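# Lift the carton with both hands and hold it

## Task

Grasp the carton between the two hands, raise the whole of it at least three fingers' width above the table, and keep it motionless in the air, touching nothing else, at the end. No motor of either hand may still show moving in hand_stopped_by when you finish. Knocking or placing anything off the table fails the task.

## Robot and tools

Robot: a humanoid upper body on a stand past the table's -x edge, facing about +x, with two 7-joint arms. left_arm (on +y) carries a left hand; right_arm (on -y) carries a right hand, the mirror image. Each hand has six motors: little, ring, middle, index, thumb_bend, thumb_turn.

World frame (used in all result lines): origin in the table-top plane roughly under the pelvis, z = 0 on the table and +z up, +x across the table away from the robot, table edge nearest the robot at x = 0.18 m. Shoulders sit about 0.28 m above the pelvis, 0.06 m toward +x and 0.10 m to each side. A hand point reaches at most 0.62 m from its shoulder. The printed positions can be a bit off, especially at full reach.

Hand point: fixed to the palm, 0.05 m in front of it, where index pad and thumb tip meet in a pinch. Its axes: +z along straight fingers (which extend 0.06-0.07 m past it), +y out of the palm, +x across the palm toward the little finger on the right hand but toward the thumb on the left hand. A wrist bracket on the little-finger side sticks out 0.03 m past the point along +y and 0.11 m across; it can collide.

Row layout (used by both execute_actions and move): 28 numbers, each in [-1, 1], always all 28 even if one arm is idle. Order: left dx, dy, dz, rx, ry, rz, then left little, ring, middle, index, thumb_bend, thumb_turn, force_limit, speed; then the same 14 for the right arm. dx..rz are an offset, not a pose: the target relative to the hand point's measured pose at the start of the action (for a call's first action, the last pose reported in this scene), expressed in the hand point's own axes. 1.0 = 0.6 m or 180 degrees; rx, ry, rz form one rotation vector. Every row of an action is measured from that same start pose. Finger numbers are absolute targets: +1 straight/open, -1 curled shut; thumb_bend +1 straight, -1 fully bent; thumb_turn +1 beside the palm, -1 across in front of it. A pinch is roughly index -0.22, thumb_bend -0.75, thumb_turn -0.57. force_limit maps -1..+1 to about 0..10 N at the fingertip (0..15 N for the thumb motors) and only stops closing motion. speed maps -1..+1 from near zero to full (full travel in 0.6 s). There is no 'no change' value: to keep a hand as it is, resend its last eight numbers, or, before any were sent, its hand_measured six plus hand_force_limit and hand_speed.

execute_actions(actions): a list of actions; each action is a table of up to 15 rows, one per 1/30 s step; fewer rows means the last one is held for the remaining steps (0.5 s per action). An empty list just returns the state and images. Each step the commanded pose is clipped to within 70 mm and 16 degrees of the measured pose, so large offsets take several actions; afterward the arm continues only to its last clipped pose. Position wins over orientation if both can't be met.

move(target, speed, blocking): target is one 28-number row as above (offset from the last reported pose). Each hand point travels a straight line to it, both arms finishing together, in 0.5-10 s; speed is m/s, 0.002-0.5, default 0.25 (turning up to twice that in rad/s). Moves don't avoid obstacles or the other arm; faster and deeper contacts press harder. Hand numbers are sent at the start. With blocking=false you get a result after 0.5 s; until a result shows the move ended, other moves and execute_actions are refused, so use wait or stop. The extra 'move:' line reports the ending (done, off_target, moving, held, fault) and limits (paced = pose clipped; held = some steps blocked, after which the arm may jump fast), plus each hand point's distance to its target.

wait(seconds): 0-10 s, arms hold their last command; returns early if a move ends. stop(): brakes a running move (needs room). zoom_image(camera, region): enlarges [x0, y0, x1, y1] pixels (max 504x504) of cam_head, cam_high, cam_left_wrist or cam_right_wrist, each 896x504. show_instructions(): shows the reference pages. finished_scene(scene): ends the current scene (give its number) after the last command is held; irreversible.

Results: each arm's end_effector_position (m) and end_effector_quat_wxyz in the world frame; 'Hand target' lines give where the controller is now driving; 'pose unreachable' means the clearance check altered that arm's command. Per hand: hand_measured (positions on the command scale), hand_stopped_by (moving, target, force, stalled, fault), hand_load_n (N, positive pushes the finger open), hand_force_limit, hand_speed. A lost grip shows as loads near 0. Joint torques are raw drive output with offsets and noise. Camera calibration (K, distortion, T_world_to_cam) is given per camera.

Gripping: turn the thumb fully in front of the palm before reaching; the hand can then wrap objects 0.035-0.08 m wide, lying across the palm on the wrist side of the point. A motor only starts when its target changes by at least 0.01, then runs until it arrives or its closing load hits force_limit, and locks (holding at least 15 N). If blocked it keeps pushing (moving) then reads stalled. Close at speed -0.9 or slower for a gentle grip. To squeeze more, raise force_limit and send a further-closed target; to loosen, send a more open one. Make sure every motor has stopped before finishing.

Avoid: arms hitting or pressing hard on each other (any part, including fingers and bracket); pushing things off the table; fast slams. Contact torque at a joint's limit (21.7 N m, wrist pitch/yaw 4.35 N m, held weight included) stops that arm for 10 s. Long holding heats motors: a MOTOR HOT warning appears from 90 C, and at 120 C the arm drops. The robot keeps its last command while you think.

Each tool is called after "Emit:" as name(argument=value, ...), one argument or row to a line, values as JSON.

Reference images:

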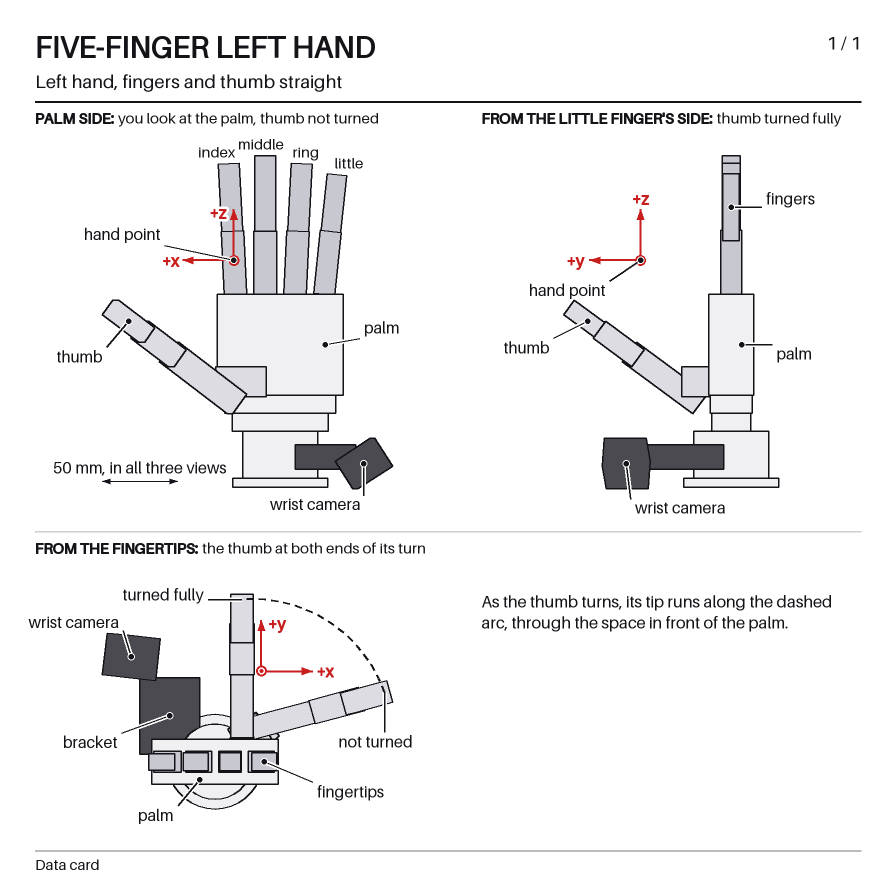

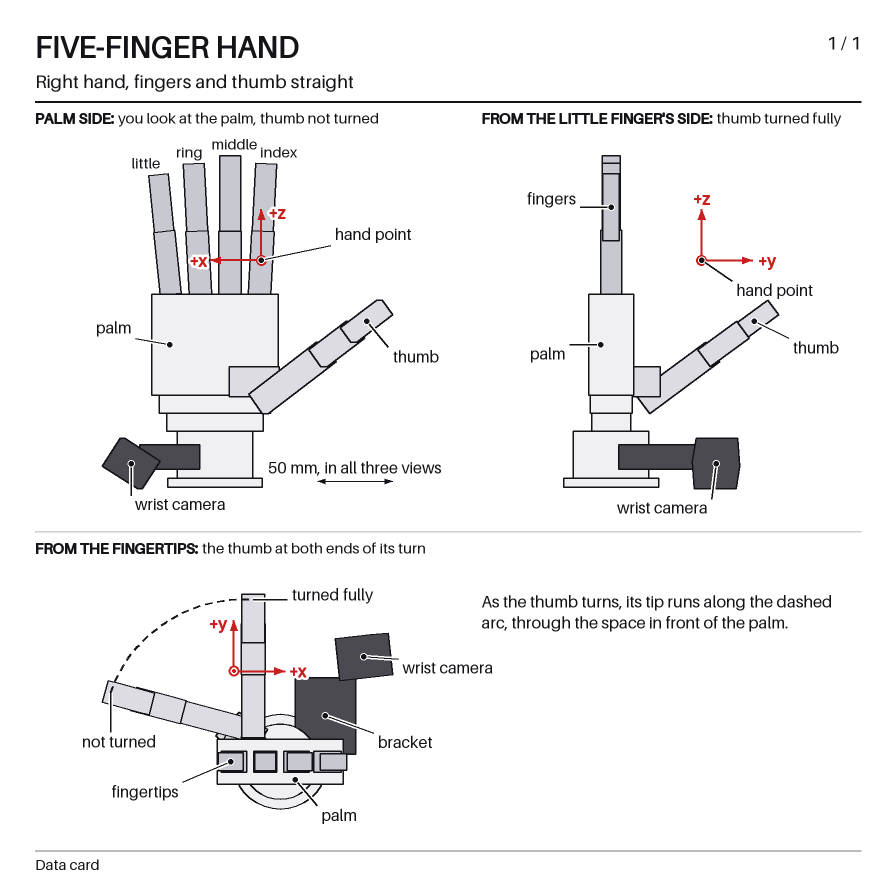

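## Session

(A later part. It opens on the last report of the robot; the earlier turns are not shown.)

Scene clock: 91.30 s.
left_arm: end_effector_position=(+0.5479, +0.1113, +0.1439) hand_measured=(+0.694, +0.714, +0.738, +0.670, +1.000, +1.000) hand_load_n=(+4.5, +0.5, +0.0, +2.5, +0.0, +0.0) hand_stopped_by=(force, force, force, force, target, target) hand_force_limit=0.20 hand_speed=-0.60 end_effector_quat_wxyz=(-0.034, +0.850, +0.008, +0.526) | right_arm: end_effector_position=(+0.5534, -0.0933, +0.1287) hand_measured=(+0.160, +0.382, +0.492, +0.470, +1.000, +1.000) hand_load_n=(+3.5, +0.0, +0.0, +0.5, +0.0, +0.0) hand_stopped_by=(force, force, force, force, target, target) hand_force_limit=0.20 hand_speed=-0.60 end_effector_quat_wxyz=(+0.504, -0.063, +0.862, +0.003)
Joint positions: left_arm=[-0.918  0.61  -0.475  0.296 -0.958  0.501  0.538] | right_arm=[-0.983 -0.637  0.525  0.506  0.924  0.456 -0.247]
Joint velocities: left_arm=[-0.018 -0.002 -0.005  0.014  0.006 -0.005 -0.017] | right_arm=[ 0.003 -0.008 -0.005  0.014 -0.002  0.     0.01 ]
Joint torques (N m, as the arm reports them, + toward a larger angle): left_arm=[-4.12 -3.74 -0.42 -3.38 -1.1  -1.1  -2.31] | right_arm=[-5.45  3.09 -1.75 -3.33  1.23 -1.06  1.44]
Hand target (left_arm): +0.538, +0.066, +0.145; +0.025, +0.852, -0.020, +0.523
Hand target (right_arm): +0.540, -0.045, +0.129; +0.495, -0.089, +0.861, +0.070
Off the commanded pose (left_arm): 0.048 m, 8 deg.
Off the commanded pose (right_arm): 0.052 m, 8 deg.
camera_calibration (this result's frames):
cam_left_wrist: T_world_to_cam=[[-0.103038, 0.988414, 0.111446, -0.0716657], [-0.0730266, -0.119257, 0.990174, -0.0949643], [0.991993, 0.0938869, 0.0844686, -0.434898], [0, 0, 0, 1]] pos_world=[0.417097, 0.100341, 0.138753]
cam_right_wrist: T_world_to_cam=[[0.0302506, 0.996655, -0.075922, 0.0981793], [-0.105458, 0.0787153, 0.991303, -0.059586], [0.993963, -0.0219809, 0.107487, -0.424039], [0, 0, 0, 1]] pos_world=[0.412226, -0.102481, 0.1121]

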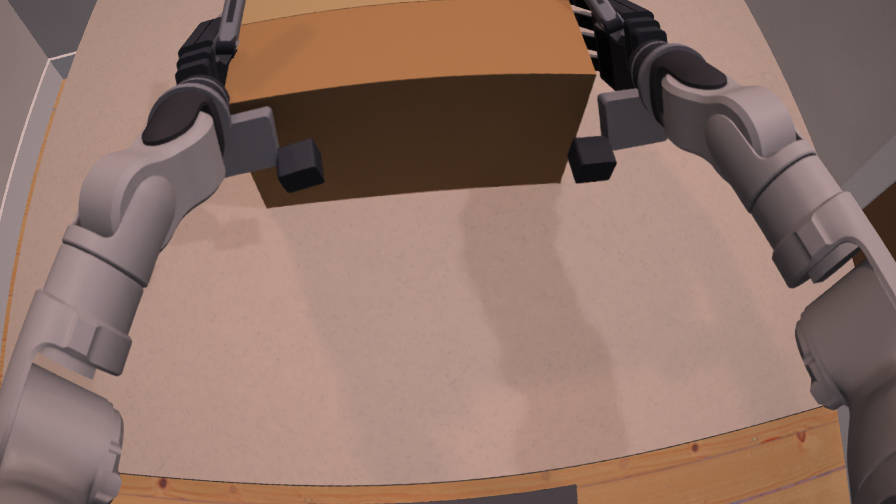

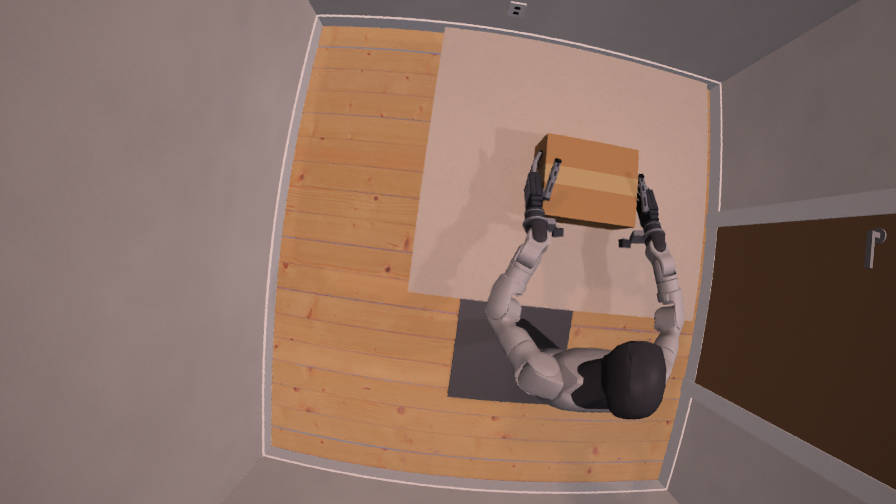

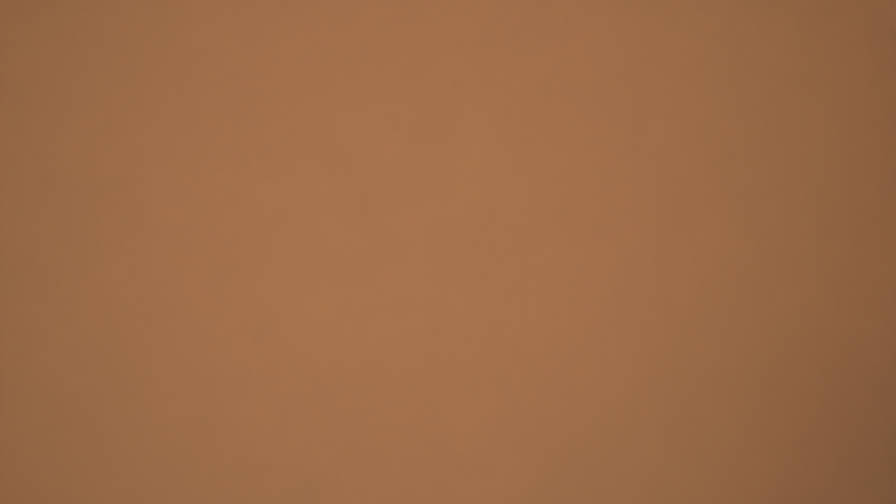

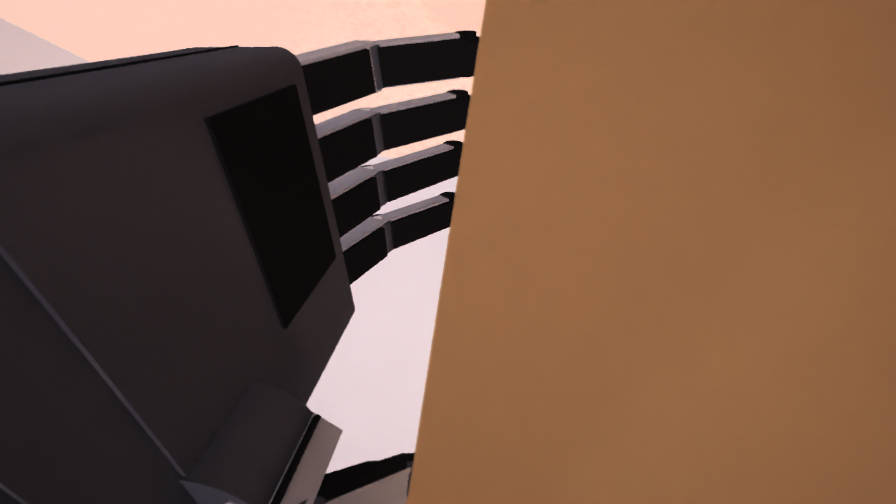

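Emit:
execute_actions(
  actions=[
    [[0.004,0.075,-0.06,-0.045,0,0,0,0,0,0,1,1,0.2,-0.6,-0.018,0.075,-0.068,-0.045,0,0,0,0,0,0,1,1,0.2,-0.6]],
    [[0.004,0.075,-0.06,-0.045,0,0,0,0,0,0,1,1,0.2,-0.6,-0.018,0.075,-0.068,-0.045,0,0,0,0,0,0,1,1,0.2,-0.6]],
    [[0.004,0.075,-0.06,-0.045,0,0,0,0,0,0,1,1,0.2,-0.6,-0.018,0.075,-0.068,-0.045,0,0,0,0,0,0,1,1,0.2,-0.6]],
  ],
)

Scene clock: 97.13 s.
left_arm: end_effector_position=(+0.4888, +0.1041, +0.1685) hand_measured=(+0.692, +0.714, +0.738, +0.672, +1.000, +1.000) hand_load_n=(+0.0, +0.0, +0.0, +8.0, +0.0, +0.0) hand_stopped_by=(force, force, force, force, target, target) hand_force_limit=0.20 hand_speed=-0.60 end_effector_quat_wxyz=(-0.043, +0.853, -0.012, +0.520) | right_arm: end_effector_position=(+0.4882, -0.0980, +0.2052) hand_measured=(+0.160, +0.382, +0.494, +0.472, +1.000, +1.000) hand_load_n=(+1.0, +2.5, +2.5, +2.5, +0.0, +0.0) hand_stopped_by=(force, force, force, force, target, target) hand_force_limit=0.20 hand_speed=-0.60 end_effector_quat_wxyz=(+0.502, -0.078, +0.861, -0.005)
Joint positions: left_arm=[-0.72   0.741 -0.369 -0.235 -1.149  0.718  0.826] | right_arm=[-0.795 -0.918  0.251 -0.221  1.32   0.87  -0.634]
Joint velocities: left_arm=[-0.002  0.    -0.006 -0.02  -0.02   0.003  0.002] | right_arm=[ 0.032  0.025 -0.061 -0.025  0.006  0.054 -0.026]
Joint torques (N m, as the arm reports them, + toward a larger angle): left_arm=[-4.05 -1.35  1.3  -5.33 -1.44 -1.33 -2.47] | right_arm=[-6.21  0.79 -4.35 -4.54  1.94 -2.45  1.63]
Hand target (left_arm): +0.475, +0.065, +0.169; +0.012, +0.857, -0.046, +0.513
Hand target (right_arm): +0.470, -0.053, +0.211; +0.496, -0.112, +0.858, +0.070
Off the commanded pose (left_arm): 0.043 m, 8 deg.
Off the commanded pose (right_arm): 0.050 m, 10 deg.
camera_calibration (this result's frames):
cam_left_wrist: T_world_to_cam=[[-0.0788002, 0.985904, 0.147592, -0.0910406], [-0.0622387, -0.152629, 0.986322, -0.125656], [0.994946, 0.0685364, 0.0733886, -0.37463], [0, 0, 0, 1]] pos_world=[0.357742, 0.0962544, 0.164868]
cam_right_wrist: T_world_to_cam=[[0.0107928, 0.994363, -0.105476, 0.125973], [-0.105169, 0.106025, 0.988786, -0.138902], [0.994396, 0.000420995, 0.10572, -0.365288], [0, 0, 0, 1]] pos_world=[0.347273, -0.110382, 0.18925]

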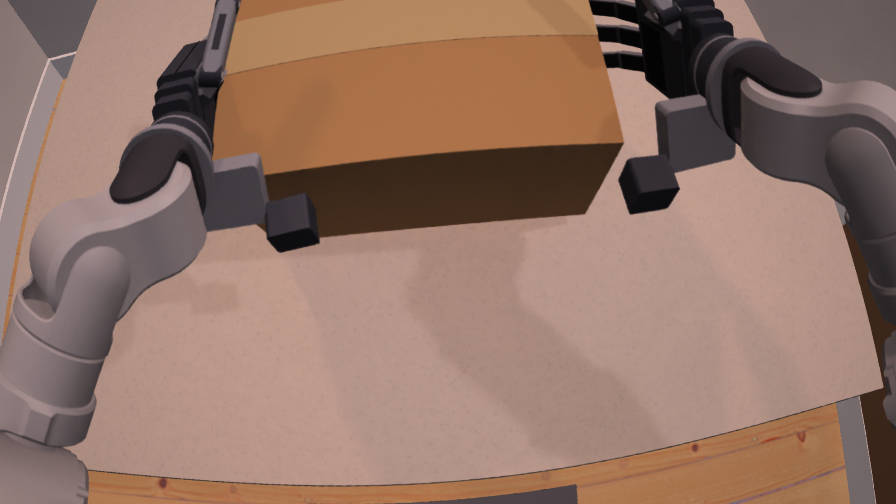

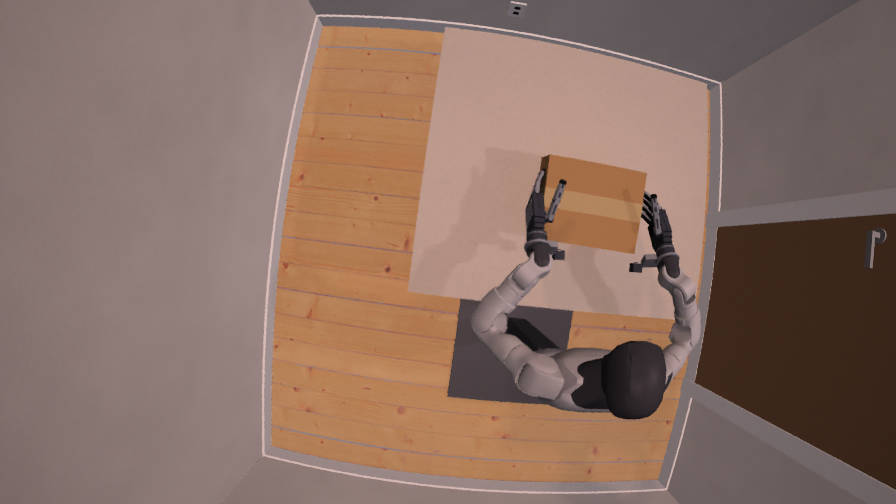

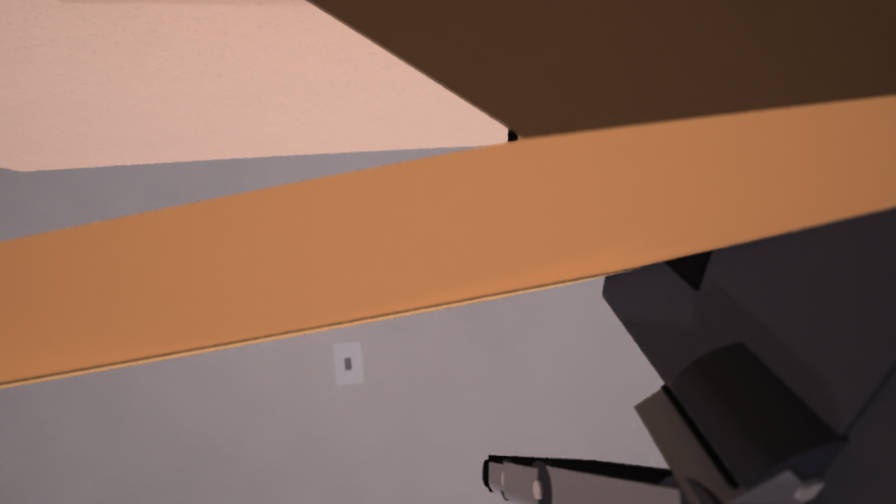

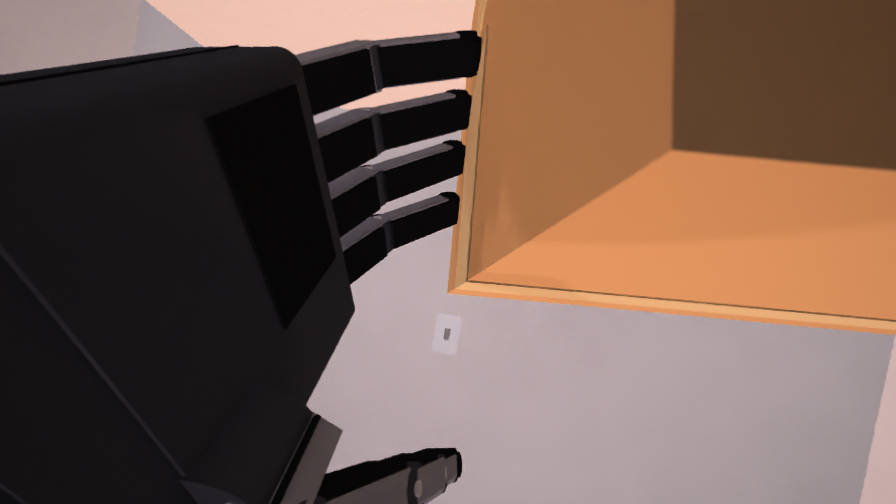

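Emit:
execute_actions(
  actions=[
    [[0.034,0.07,-0.042,-0.03,0,0,0,0,0,0,1,1,0.2,-0.6,0.008,0.075,-0.015,0,0,0,0,0,0,0,1,1,0.2,-0.6]],
    [[0.034,0.07,-0.042,-0.03,0,0,0,0,0,0,1,1,0.2,-0.6,-0.01,0.075,-0.025,-0.01,0,0,0,0,0,0,1,1,0.2,-0.6]],
  ],
)

Scene clock: 101.80 s.
left_arm: end_effector_position=(+0.4890, +0.0953, +0.2249) hand_measured=(+0.694, +0.714, +0.738, +0.670, +1.000, +1.000) hand_load_n=(+4.0, +1.5, +0.0, +0.5, +0.0, +0.0) hand_stopped_by=(force, force, force, force, target, target) hand_force_limit=0.20 hand_speed=-0.60 end_effector_quat_wxyz=(-0.073, +0.841, +0.008, +0.535) | right_arm: end_effector_position=(+0.4857, -0.1003, +0.2108) hand_measured=(+0.160, +0.382, +0.492, +0.472, +1.000, +1.000) hand_load_n=(+4.0, +0.0, +0.0, +6.0, +0.0, +0.0) hand_stopped_by=(force, force, force, force, target, target) hand_force_limit=0.20 hand_speed=-0.60 end_effector_quat_wxyz=(+0.513, -0.003, +0.850, -0.122)
Joint positions: left_arm=[-0.877  0.697 -0.297 -0.346 -1.371  0.903  1.17 ] | right_arm=[-0.832 -0.698  0.256 -0.359  1.389  0.973 -1.245]
Joint velocities: left_arm=[-0.014 -0.011  0.    -0.008  0.     0.026  0.011] | right_arm=[ 0.021  0.031 -0.04   0.     0.015  0.039 -0.017]
Joint torques (N m, as the arm reports them, + toward a larger angle): left_arm=[-4.9  -2.06  2.15 -4.33 -1.69 -1.58 -2.25] | right_arm=[-6.12  1.71 -2.78 -4.47  1.87 -1.55  1.44]
Hand target (left_arm): +0.478, +0.059, +0.227; -0.020, +0.845, -0.025, +0.534
Hand target (right_arm): +0.471, -0.055, +0.208; +0.505, -0.046, +0.860, -0.053
Off the commanded pose (left_arm): 0.042 m, 8 deg.
Off the commanded pose (right_arm): 0.050 m, 9 deg.
camera_calibration (this result's frames):
cam_left_wrist: T_world_to_cam=[[-0.147154, 0.973414, 0.17553, -0.0623554], [-0.0909702, -0.190029, 0.977555, -0.163044], [0.984921, 0.127883, 0.116515, -0.388769], [0, 0, 0, 1]] pos_world=[0.358899, 0.0794316, 0.215627]
cam_right_wrist: T_world_to_cam=[[0.258686, 0.94058, -0.219981, 0.0272426], [-0.108853, 0.254667, 0.960883, -0.121936], [0.959809, -0.224621, 0.168264, -0.3823], [0, 0, 0, 1]] pos_world=[0.346615, -0.0804434, 0.187486]

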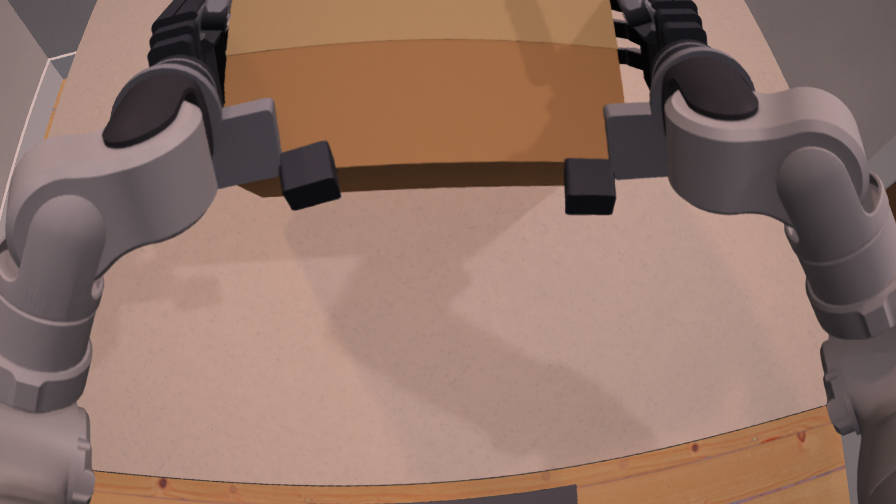

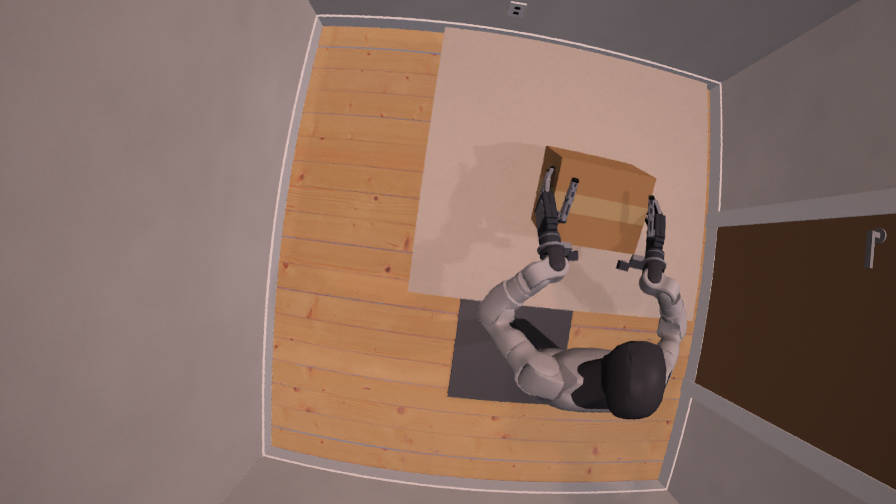

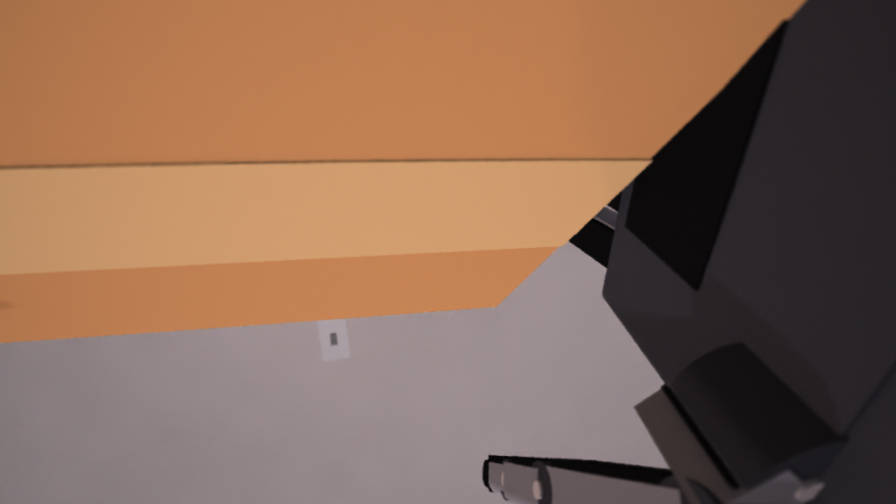

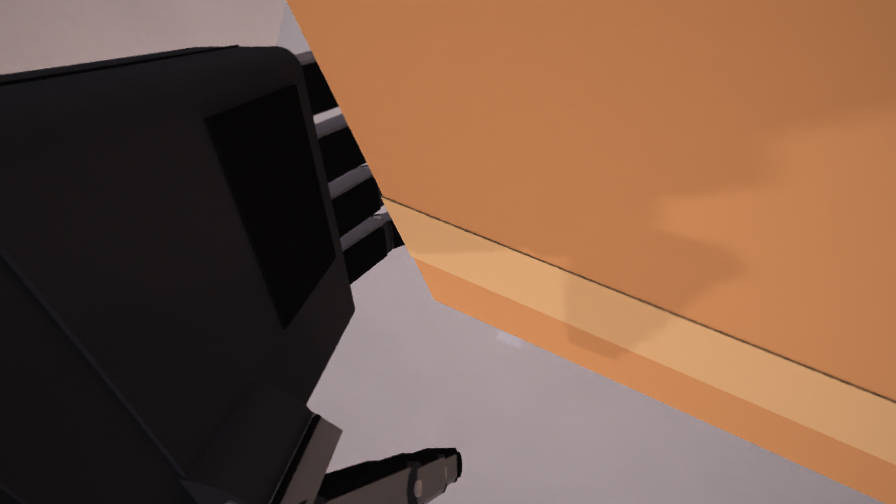

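Emit:
execute_actions(
  actions=[
    [[0.026,0.08,-0.038,-0.05,0,0,0,0,0,0,1,1,0.2,-0.6,-0.034,0.08,-0.042,-0.07,0,0,0,0,0,0,1,1,0.2,-0.6]],
    [[0.026,0.08,-0.038,-0.05,0,0,0,0,0,0,1,1,0.2,-0.6,-0.034,0.08,-0.042,-0.06,0,0,0,0,0,0,1,1,0.2,-0.6]],
    [[0.026,0.08,-0.038,-0.05,0,0,0,0,0,0,1,1,0.2,-0.6,-0.03,0.08,-0.04,-0.05,0,0,0,0,0,0,1,1,0.2,-0.6]],
  ],
)

Scene clock: 107.23 s.
left_arm: end_effector_position=(+0.4995, +0.0903, +0.2876) hand_measured=(+0.694, +0.716, +0.738, +0.670, +1.000, +1.000) hand_load_n=(+6.0, +2.0, +0.0, +0.0, +0.0, +0.0) hand_stopped_by=(force, force, force, force, target, target) hand_force_limit=0.20 hand_speed=-0.60 end_effector_quat_wxyz=(-0.079, +0.827, +0.024, +0.556) | right_arm: end_effector_position=(+0.5011, -0.1077, +0.2671) hand_measured=(+0.160, +0.382, +0.492, +0.470, +1.000, +1.000) hand_load_n=(+11.0, +0.0, +0.0, +2.0, +0.0, +0.0) hand_stopped_by=(force, force, force, force, target, target) hand_force_limit=0.20 hand_speed=-0.60 end_effector_quat_wxyz=(+0.512, +0.012, +0.849, -0.132)
Joint positions: left_arm=[-1.097  0.635 -0.201 -0.289 -1.556  1.055  1.388] | right_arm=[-1.065 -0.635  0.083 -0.232  1.614  1.223 -1.466]
Joint velocities: left_arm=[ 0.038 -0.035  0.034  0.017 -0.003  0.054  0.   ] | right_arm=[ 0.035  0.06  -0.063  0.018  0.008  0.1   -0.028]
Joint torques (N m, as the arm reports them, + toward a larger angle): left_arm=[-5.38 -3.05  1.45 -3.75 -2.82 -1.47 -2.83] | right_arm=[-7.43  2.66 -2.77 -3.77  2.36 -1.56  1.71]
Hand target (left_arm): +0.486, +0.046, +0.288; -0.015, +0.833, -0.022, +0.552
Hand target (right_arm): +0.486, -0.053, +0.267; +0.510, -0.044, +0.858, -0.049
Off the commanded pose (left_arm): 0.051 m, 9 deg.
Off the commanded pose (right_arm): 0.058 m, 12 deg.
camera_calibration (this result's frames):
cam_left_wrist: T_world_to_cam=[[-0.186049, 0.969275, 0.160912, -0.0429582], [-0.134898, -0.187419, 0.972973, -0.201345], [0.973236, 0.159314, 0.165622, -0.416905], [0, 0, 0, 1]] pos_world=[0.370594, 0.0703214, 0.271864]
cam_right_wrist: T_world_to_cam=[[0.293047, 0.930179, -0.221112, 0.0245586], [-0.103414, 0.260745, 0.959853, -0.174277], [0.950489, -0.258416, 0.172604, -0.408311], [0, 0, 0, 1]] pos_world=[0.362875, -0.082916, 0.243187]

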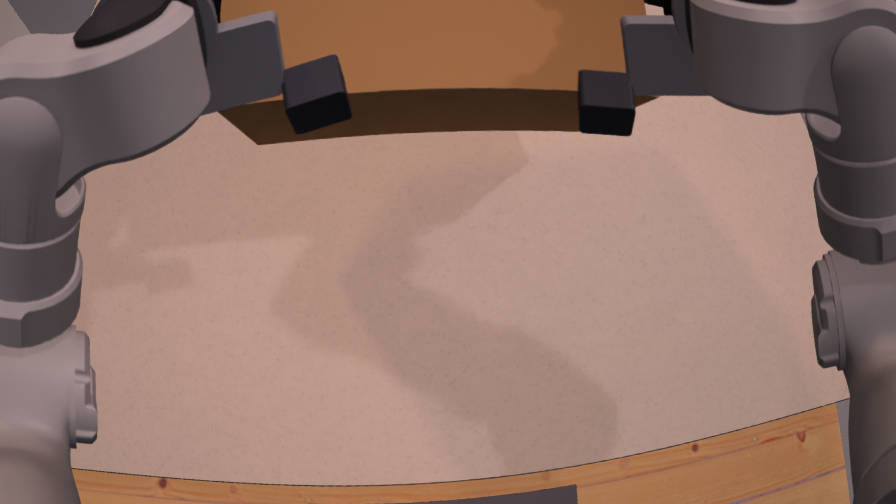

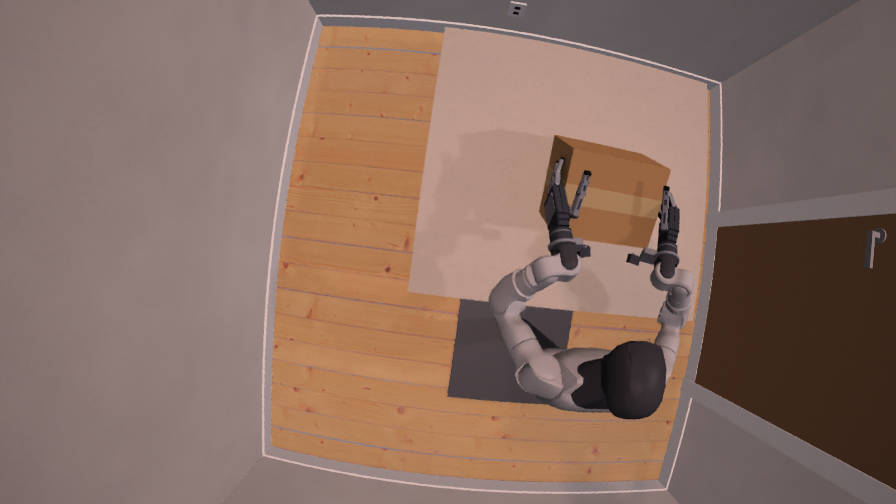

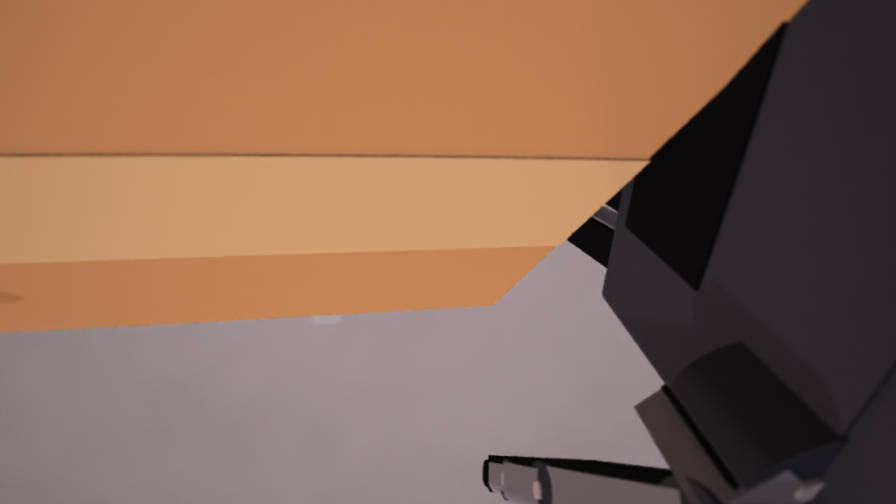

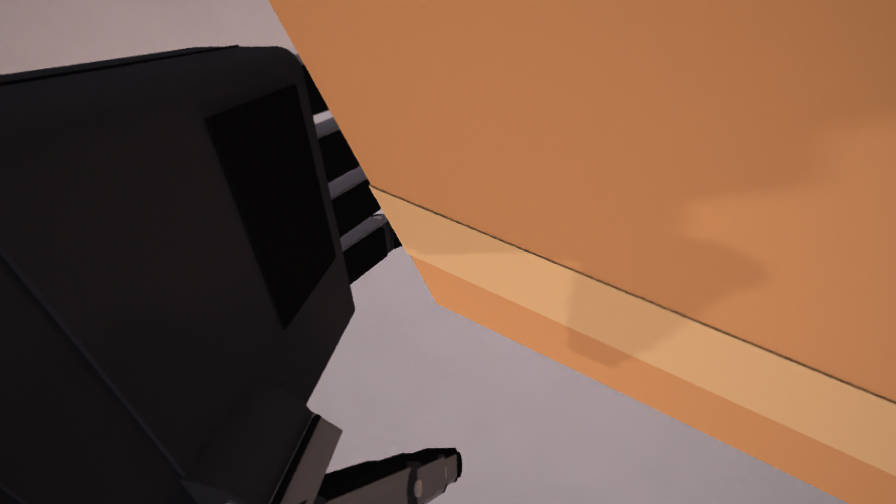

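Emit:
execute_actions(
  actions=[
    [[0.026,0.075,-0.038,-0.05,0,0,0,0,0,0,1,1,0.2,-0.6,-0.036,0.08,-0.043,-0.055,0,0,0,0,0,0,1,1,0.2,-0.6]],
    [[0.026,0.075,-0.038,-0.05,0,0,0,0,0,0,1,1,0.2,-0.6,-0.036,0.08,-0.043,-0.055,0,0,0,0,0,0,1,1,0.2,-0.6]],
  ],
)

Emit:
wait(
  seconds=2,
)

Scene clock: 111.10 s.
left_arm: end_effector_position=(+0.5047, +0.1002, +0.3183) hand_measured=(+0.692, +0.714, +0.738, +0.672, +1.000, +1.000) hand_load_n=(+0.0, +0.0, +0.0, +7.0, +0.0, +0.0) hand_stopped_by=(force, force, force, force, target, target) hand_force_limit=0.20 hand_speed=-0.60 end_effector_quat_wxyz=(-0.092, +0.826, +0.045, +0.554) | right_arm: end_effector_position=(+0.5137, -0.1050, +0.3130) hand_measured=(+0.160, +0.382, +0.492, +0.470, +1.000, +1.000) hand_load_n=(+14.5, +0.0, +0.0, +0.0, +0.0, +0.0) hand_stopped_by=(force, force, force, force, target, target) hand_force_limit=0.20 hand_speed=-0.60 end_effector_quat_wxyz=(+0.513, +0.039, +0.849, -0.121)
Joint positions: left_arm=[-1.224  0.6   -0.121 -0.205 -1.674  1.155  1.544] | right_arm=[-1.274 -0.582  0.016 -0.063  1.758  1.298 -1.648]
Joint velocities: left_arm=[ 0.026 -0.063  0.075  0.005 -0.011  0.064  0.022] | right_arm=[ 0.029  0.018  0.002  0.034 -0.002  0.     0.   ]
Joint torques (N m, as the arm reports them, + toward a larger angle): left_arm=[-5.86 -3.46  0.18 -3.33 -2.96 -0.62 -3.13] | right_arm=[-8.65  3.89 -2.63 -3.87  2.64 -1.6   0.52]
Hand target (left_arm): +0.490, +0.048, +0.334; -0.015, +0.822, -0.009, +0.569
Hand target (right_arm): +0.501, -0.055, +0.303; +0.504, -0.021, +0.861, -0.064
Off the commanded pose (left_arm): 0.060 m, 11 deg.
Off the commanded pose (right_arm): 0.053 m, 9 deg.
camera_calibration (this result's frames):
cam_left_wrist: T_world_to_cam=[[-0.23317, 0.959399, 0.158699, -0.0310159], [-0.127086, -0.191862, 0.973159, -0.232185], [0.964096, 0.206743, 0.166663, -0.429119], [0, 0, 0, 1]] pos_world=[0.376973, 0.0739266, 0.302393]
cam_right_wrist: T_world_to_cam=[[0.327447, 0.928662, -0.174256, -0.00393916], [-0.104458, 0.218872, 0.970146, -0.224709], [0.939078, -0.299469, 0.168675, -0.424767], [0, 0, 0, 1]] pos_world=[0.376707, -0.0743638, 0.288962]

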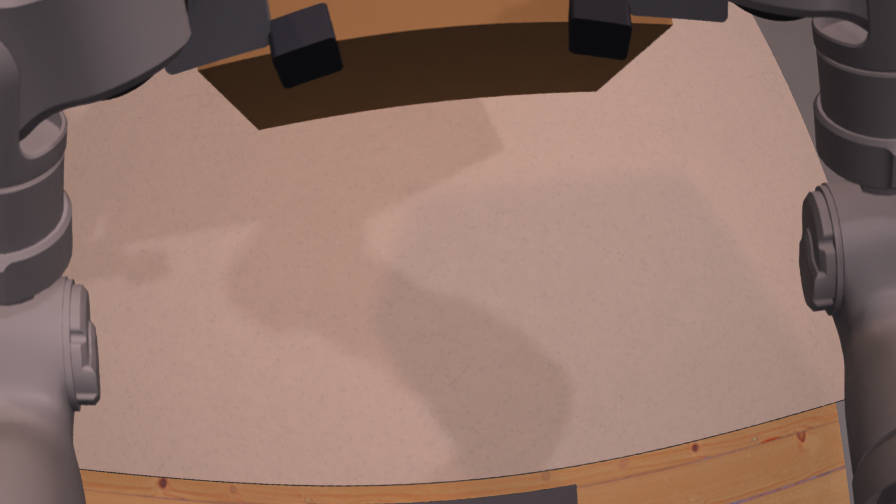

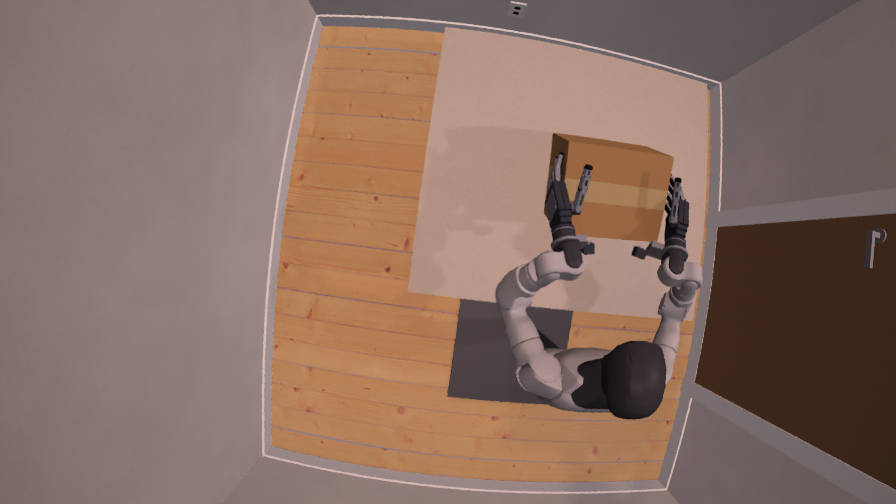

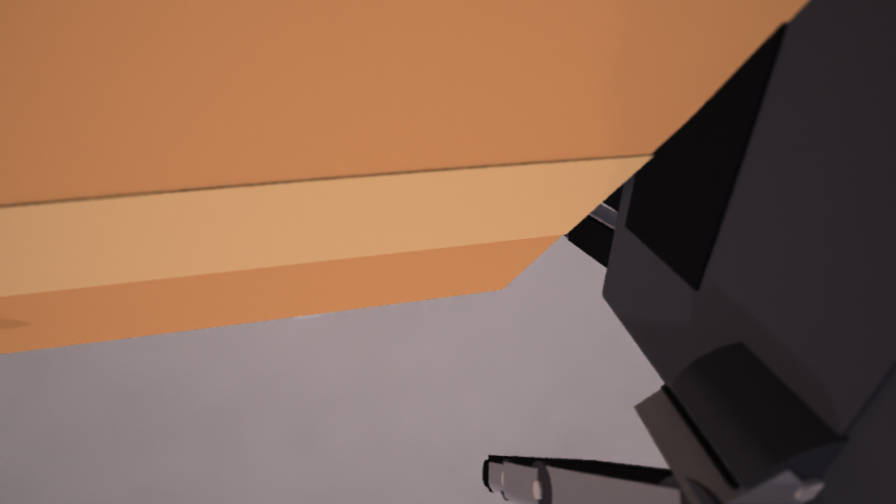

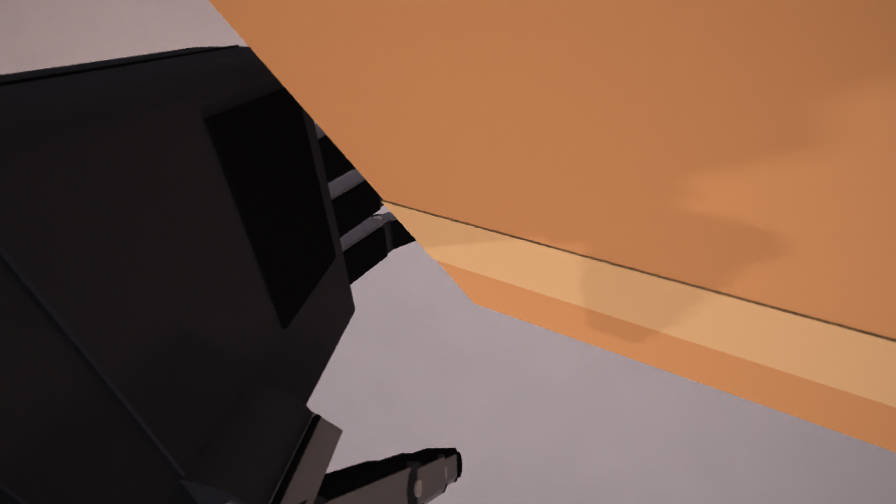

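Scene clock: 113.10 s.
left_arm: end_effector_position=(+0.5038, +0.0974, +0.3378) hand_measured=(+0.694, +0.714, +0.738, +0.670, +1.000, +1.000) hand_load_n=(+9.0, +0.5, +0.0, +0.0, +0.0, +0.0) hand_stopped_by=(force, force, force, force, target, target) hand_force_limit=0.20 hand_speed=-0.60 end_effector_quat_wxyz=(-0.081, +0.813, +0.049, +0.574) | right_arm: end_effector_position=(+0.5123, -0.1035, +0.2971) hand_measured=(+0.160, +0.382, +0.492, +0.470, +1.000, +1.000) hand_load_n=(+13.0, +0.0, +0.0, +0.5, +0.0, +0.0) hand_stopped_by=(force, force, force, force, target, target) hand_force_limit=0.20 hand_speed=-0.60 end_effector_quat_wxyz=(+0.498, +0.028, +0.857, -0.128)
Joint positions: left_arm=[-1.253  0.597 -0.104 -0.22  -1.671  1.152  1.543] | right_arm=[-1.252 -0.574  0.029 -0.054  1.758  1.314 -1.648]
Joint velocities: left_arm=[ 0.017  0.     0.006 -0.005  0.003  0.     0.   ] | right_arm=[-0.005 -0.008 -0.003  0.003 -0.008  0.     0.   ]
Joint torques (N m, as the arm reports them, + toward a larger angle): left_arm=[-5.49 -3.2   0.36 -2.83 -3.23 -1.29 -3.26] | right_arm=[-8.48  3.49 -2.39 -3.71  2.64 -1.46  0.4 ]
Hand target (left_arm): +0.490, +0.048, +0.334; -0.015, +0.822, -0.009, +0.569
Hand target (right_arm): +0.501, -0.055, +0.303; +0.504, -0.021, +0.861, -0.064
Off the commanded pose (left_arm): 0.057 m, 11 deg.
Off the commanded pose (right_arm): 0.051 m, 9 deg.
wait: 2.00 s; at rest by 0.33 s
camera_calibration (this result's frames):
cam_left_wrist: T_world_to_cam=[[-0.233459, 0.963541, 0.130715, -0.0223872], [-0.175915, -0.174064, 0.968894, -0.22754], [0.956322, 0.203202, 0.210138, -0.441372], [0, 0, 0, 1]] pos_world=[0.376839, 0.0716521, 0.316138]
cam_right_wrist: T_world_to_cam=[[0.311262, 0.927868, -0.20537, 0.00977894], [-0.0691665, 0.237651, 0.968885, -0.225557], [0.947804, -0.287372, 0.138149, -0.414508], [0, 0, 0, 1]] pos_world=[0.374228, -0.0745879, 0.277811]

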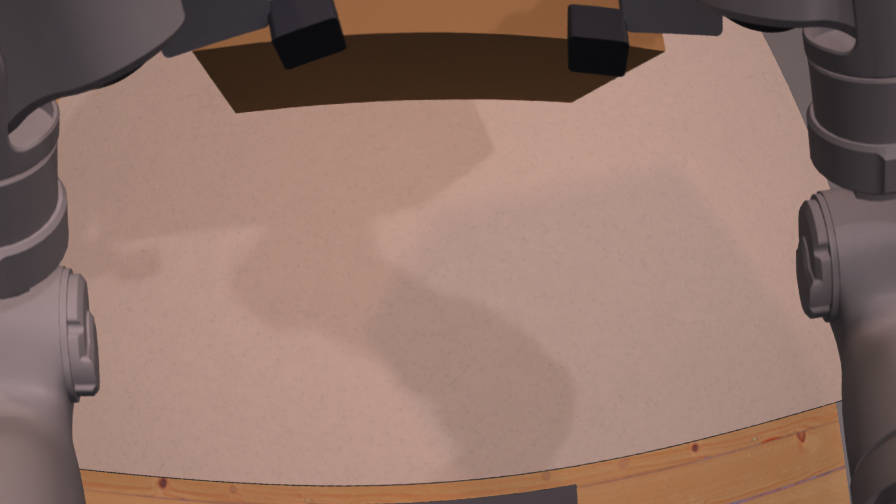

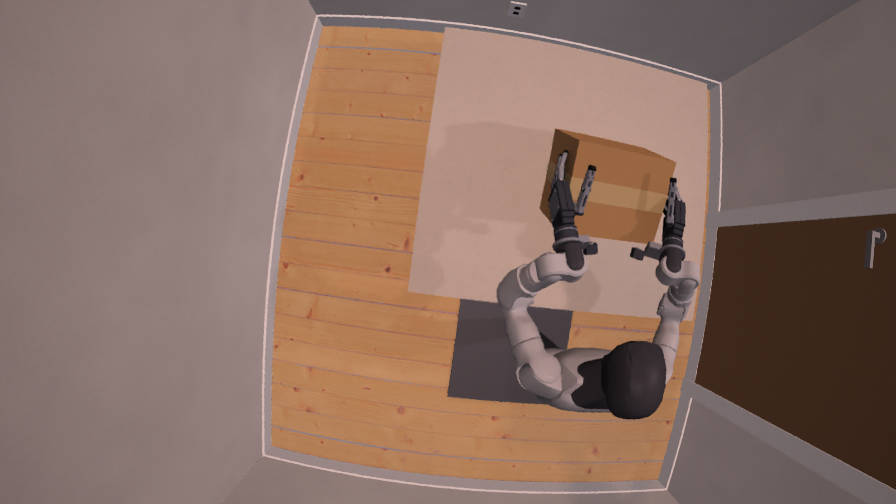

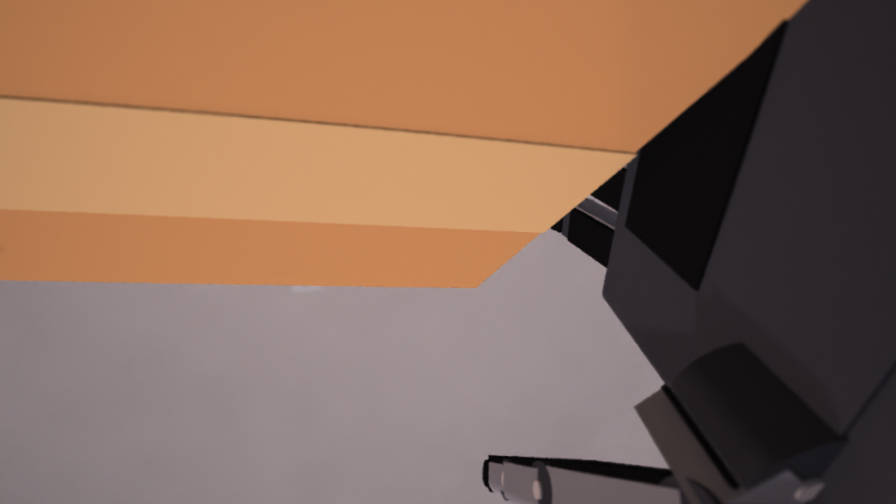

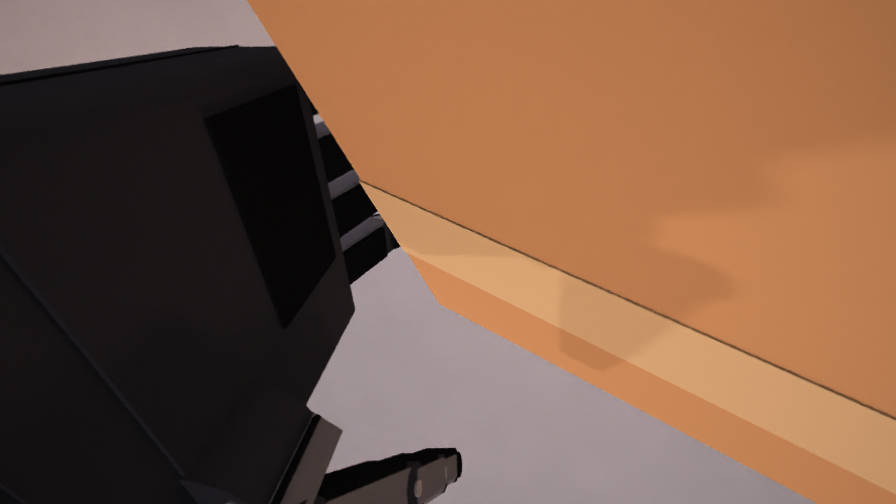

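Emit:
finished_scene(
  scene=1,
)

The scene is finished: the task was done.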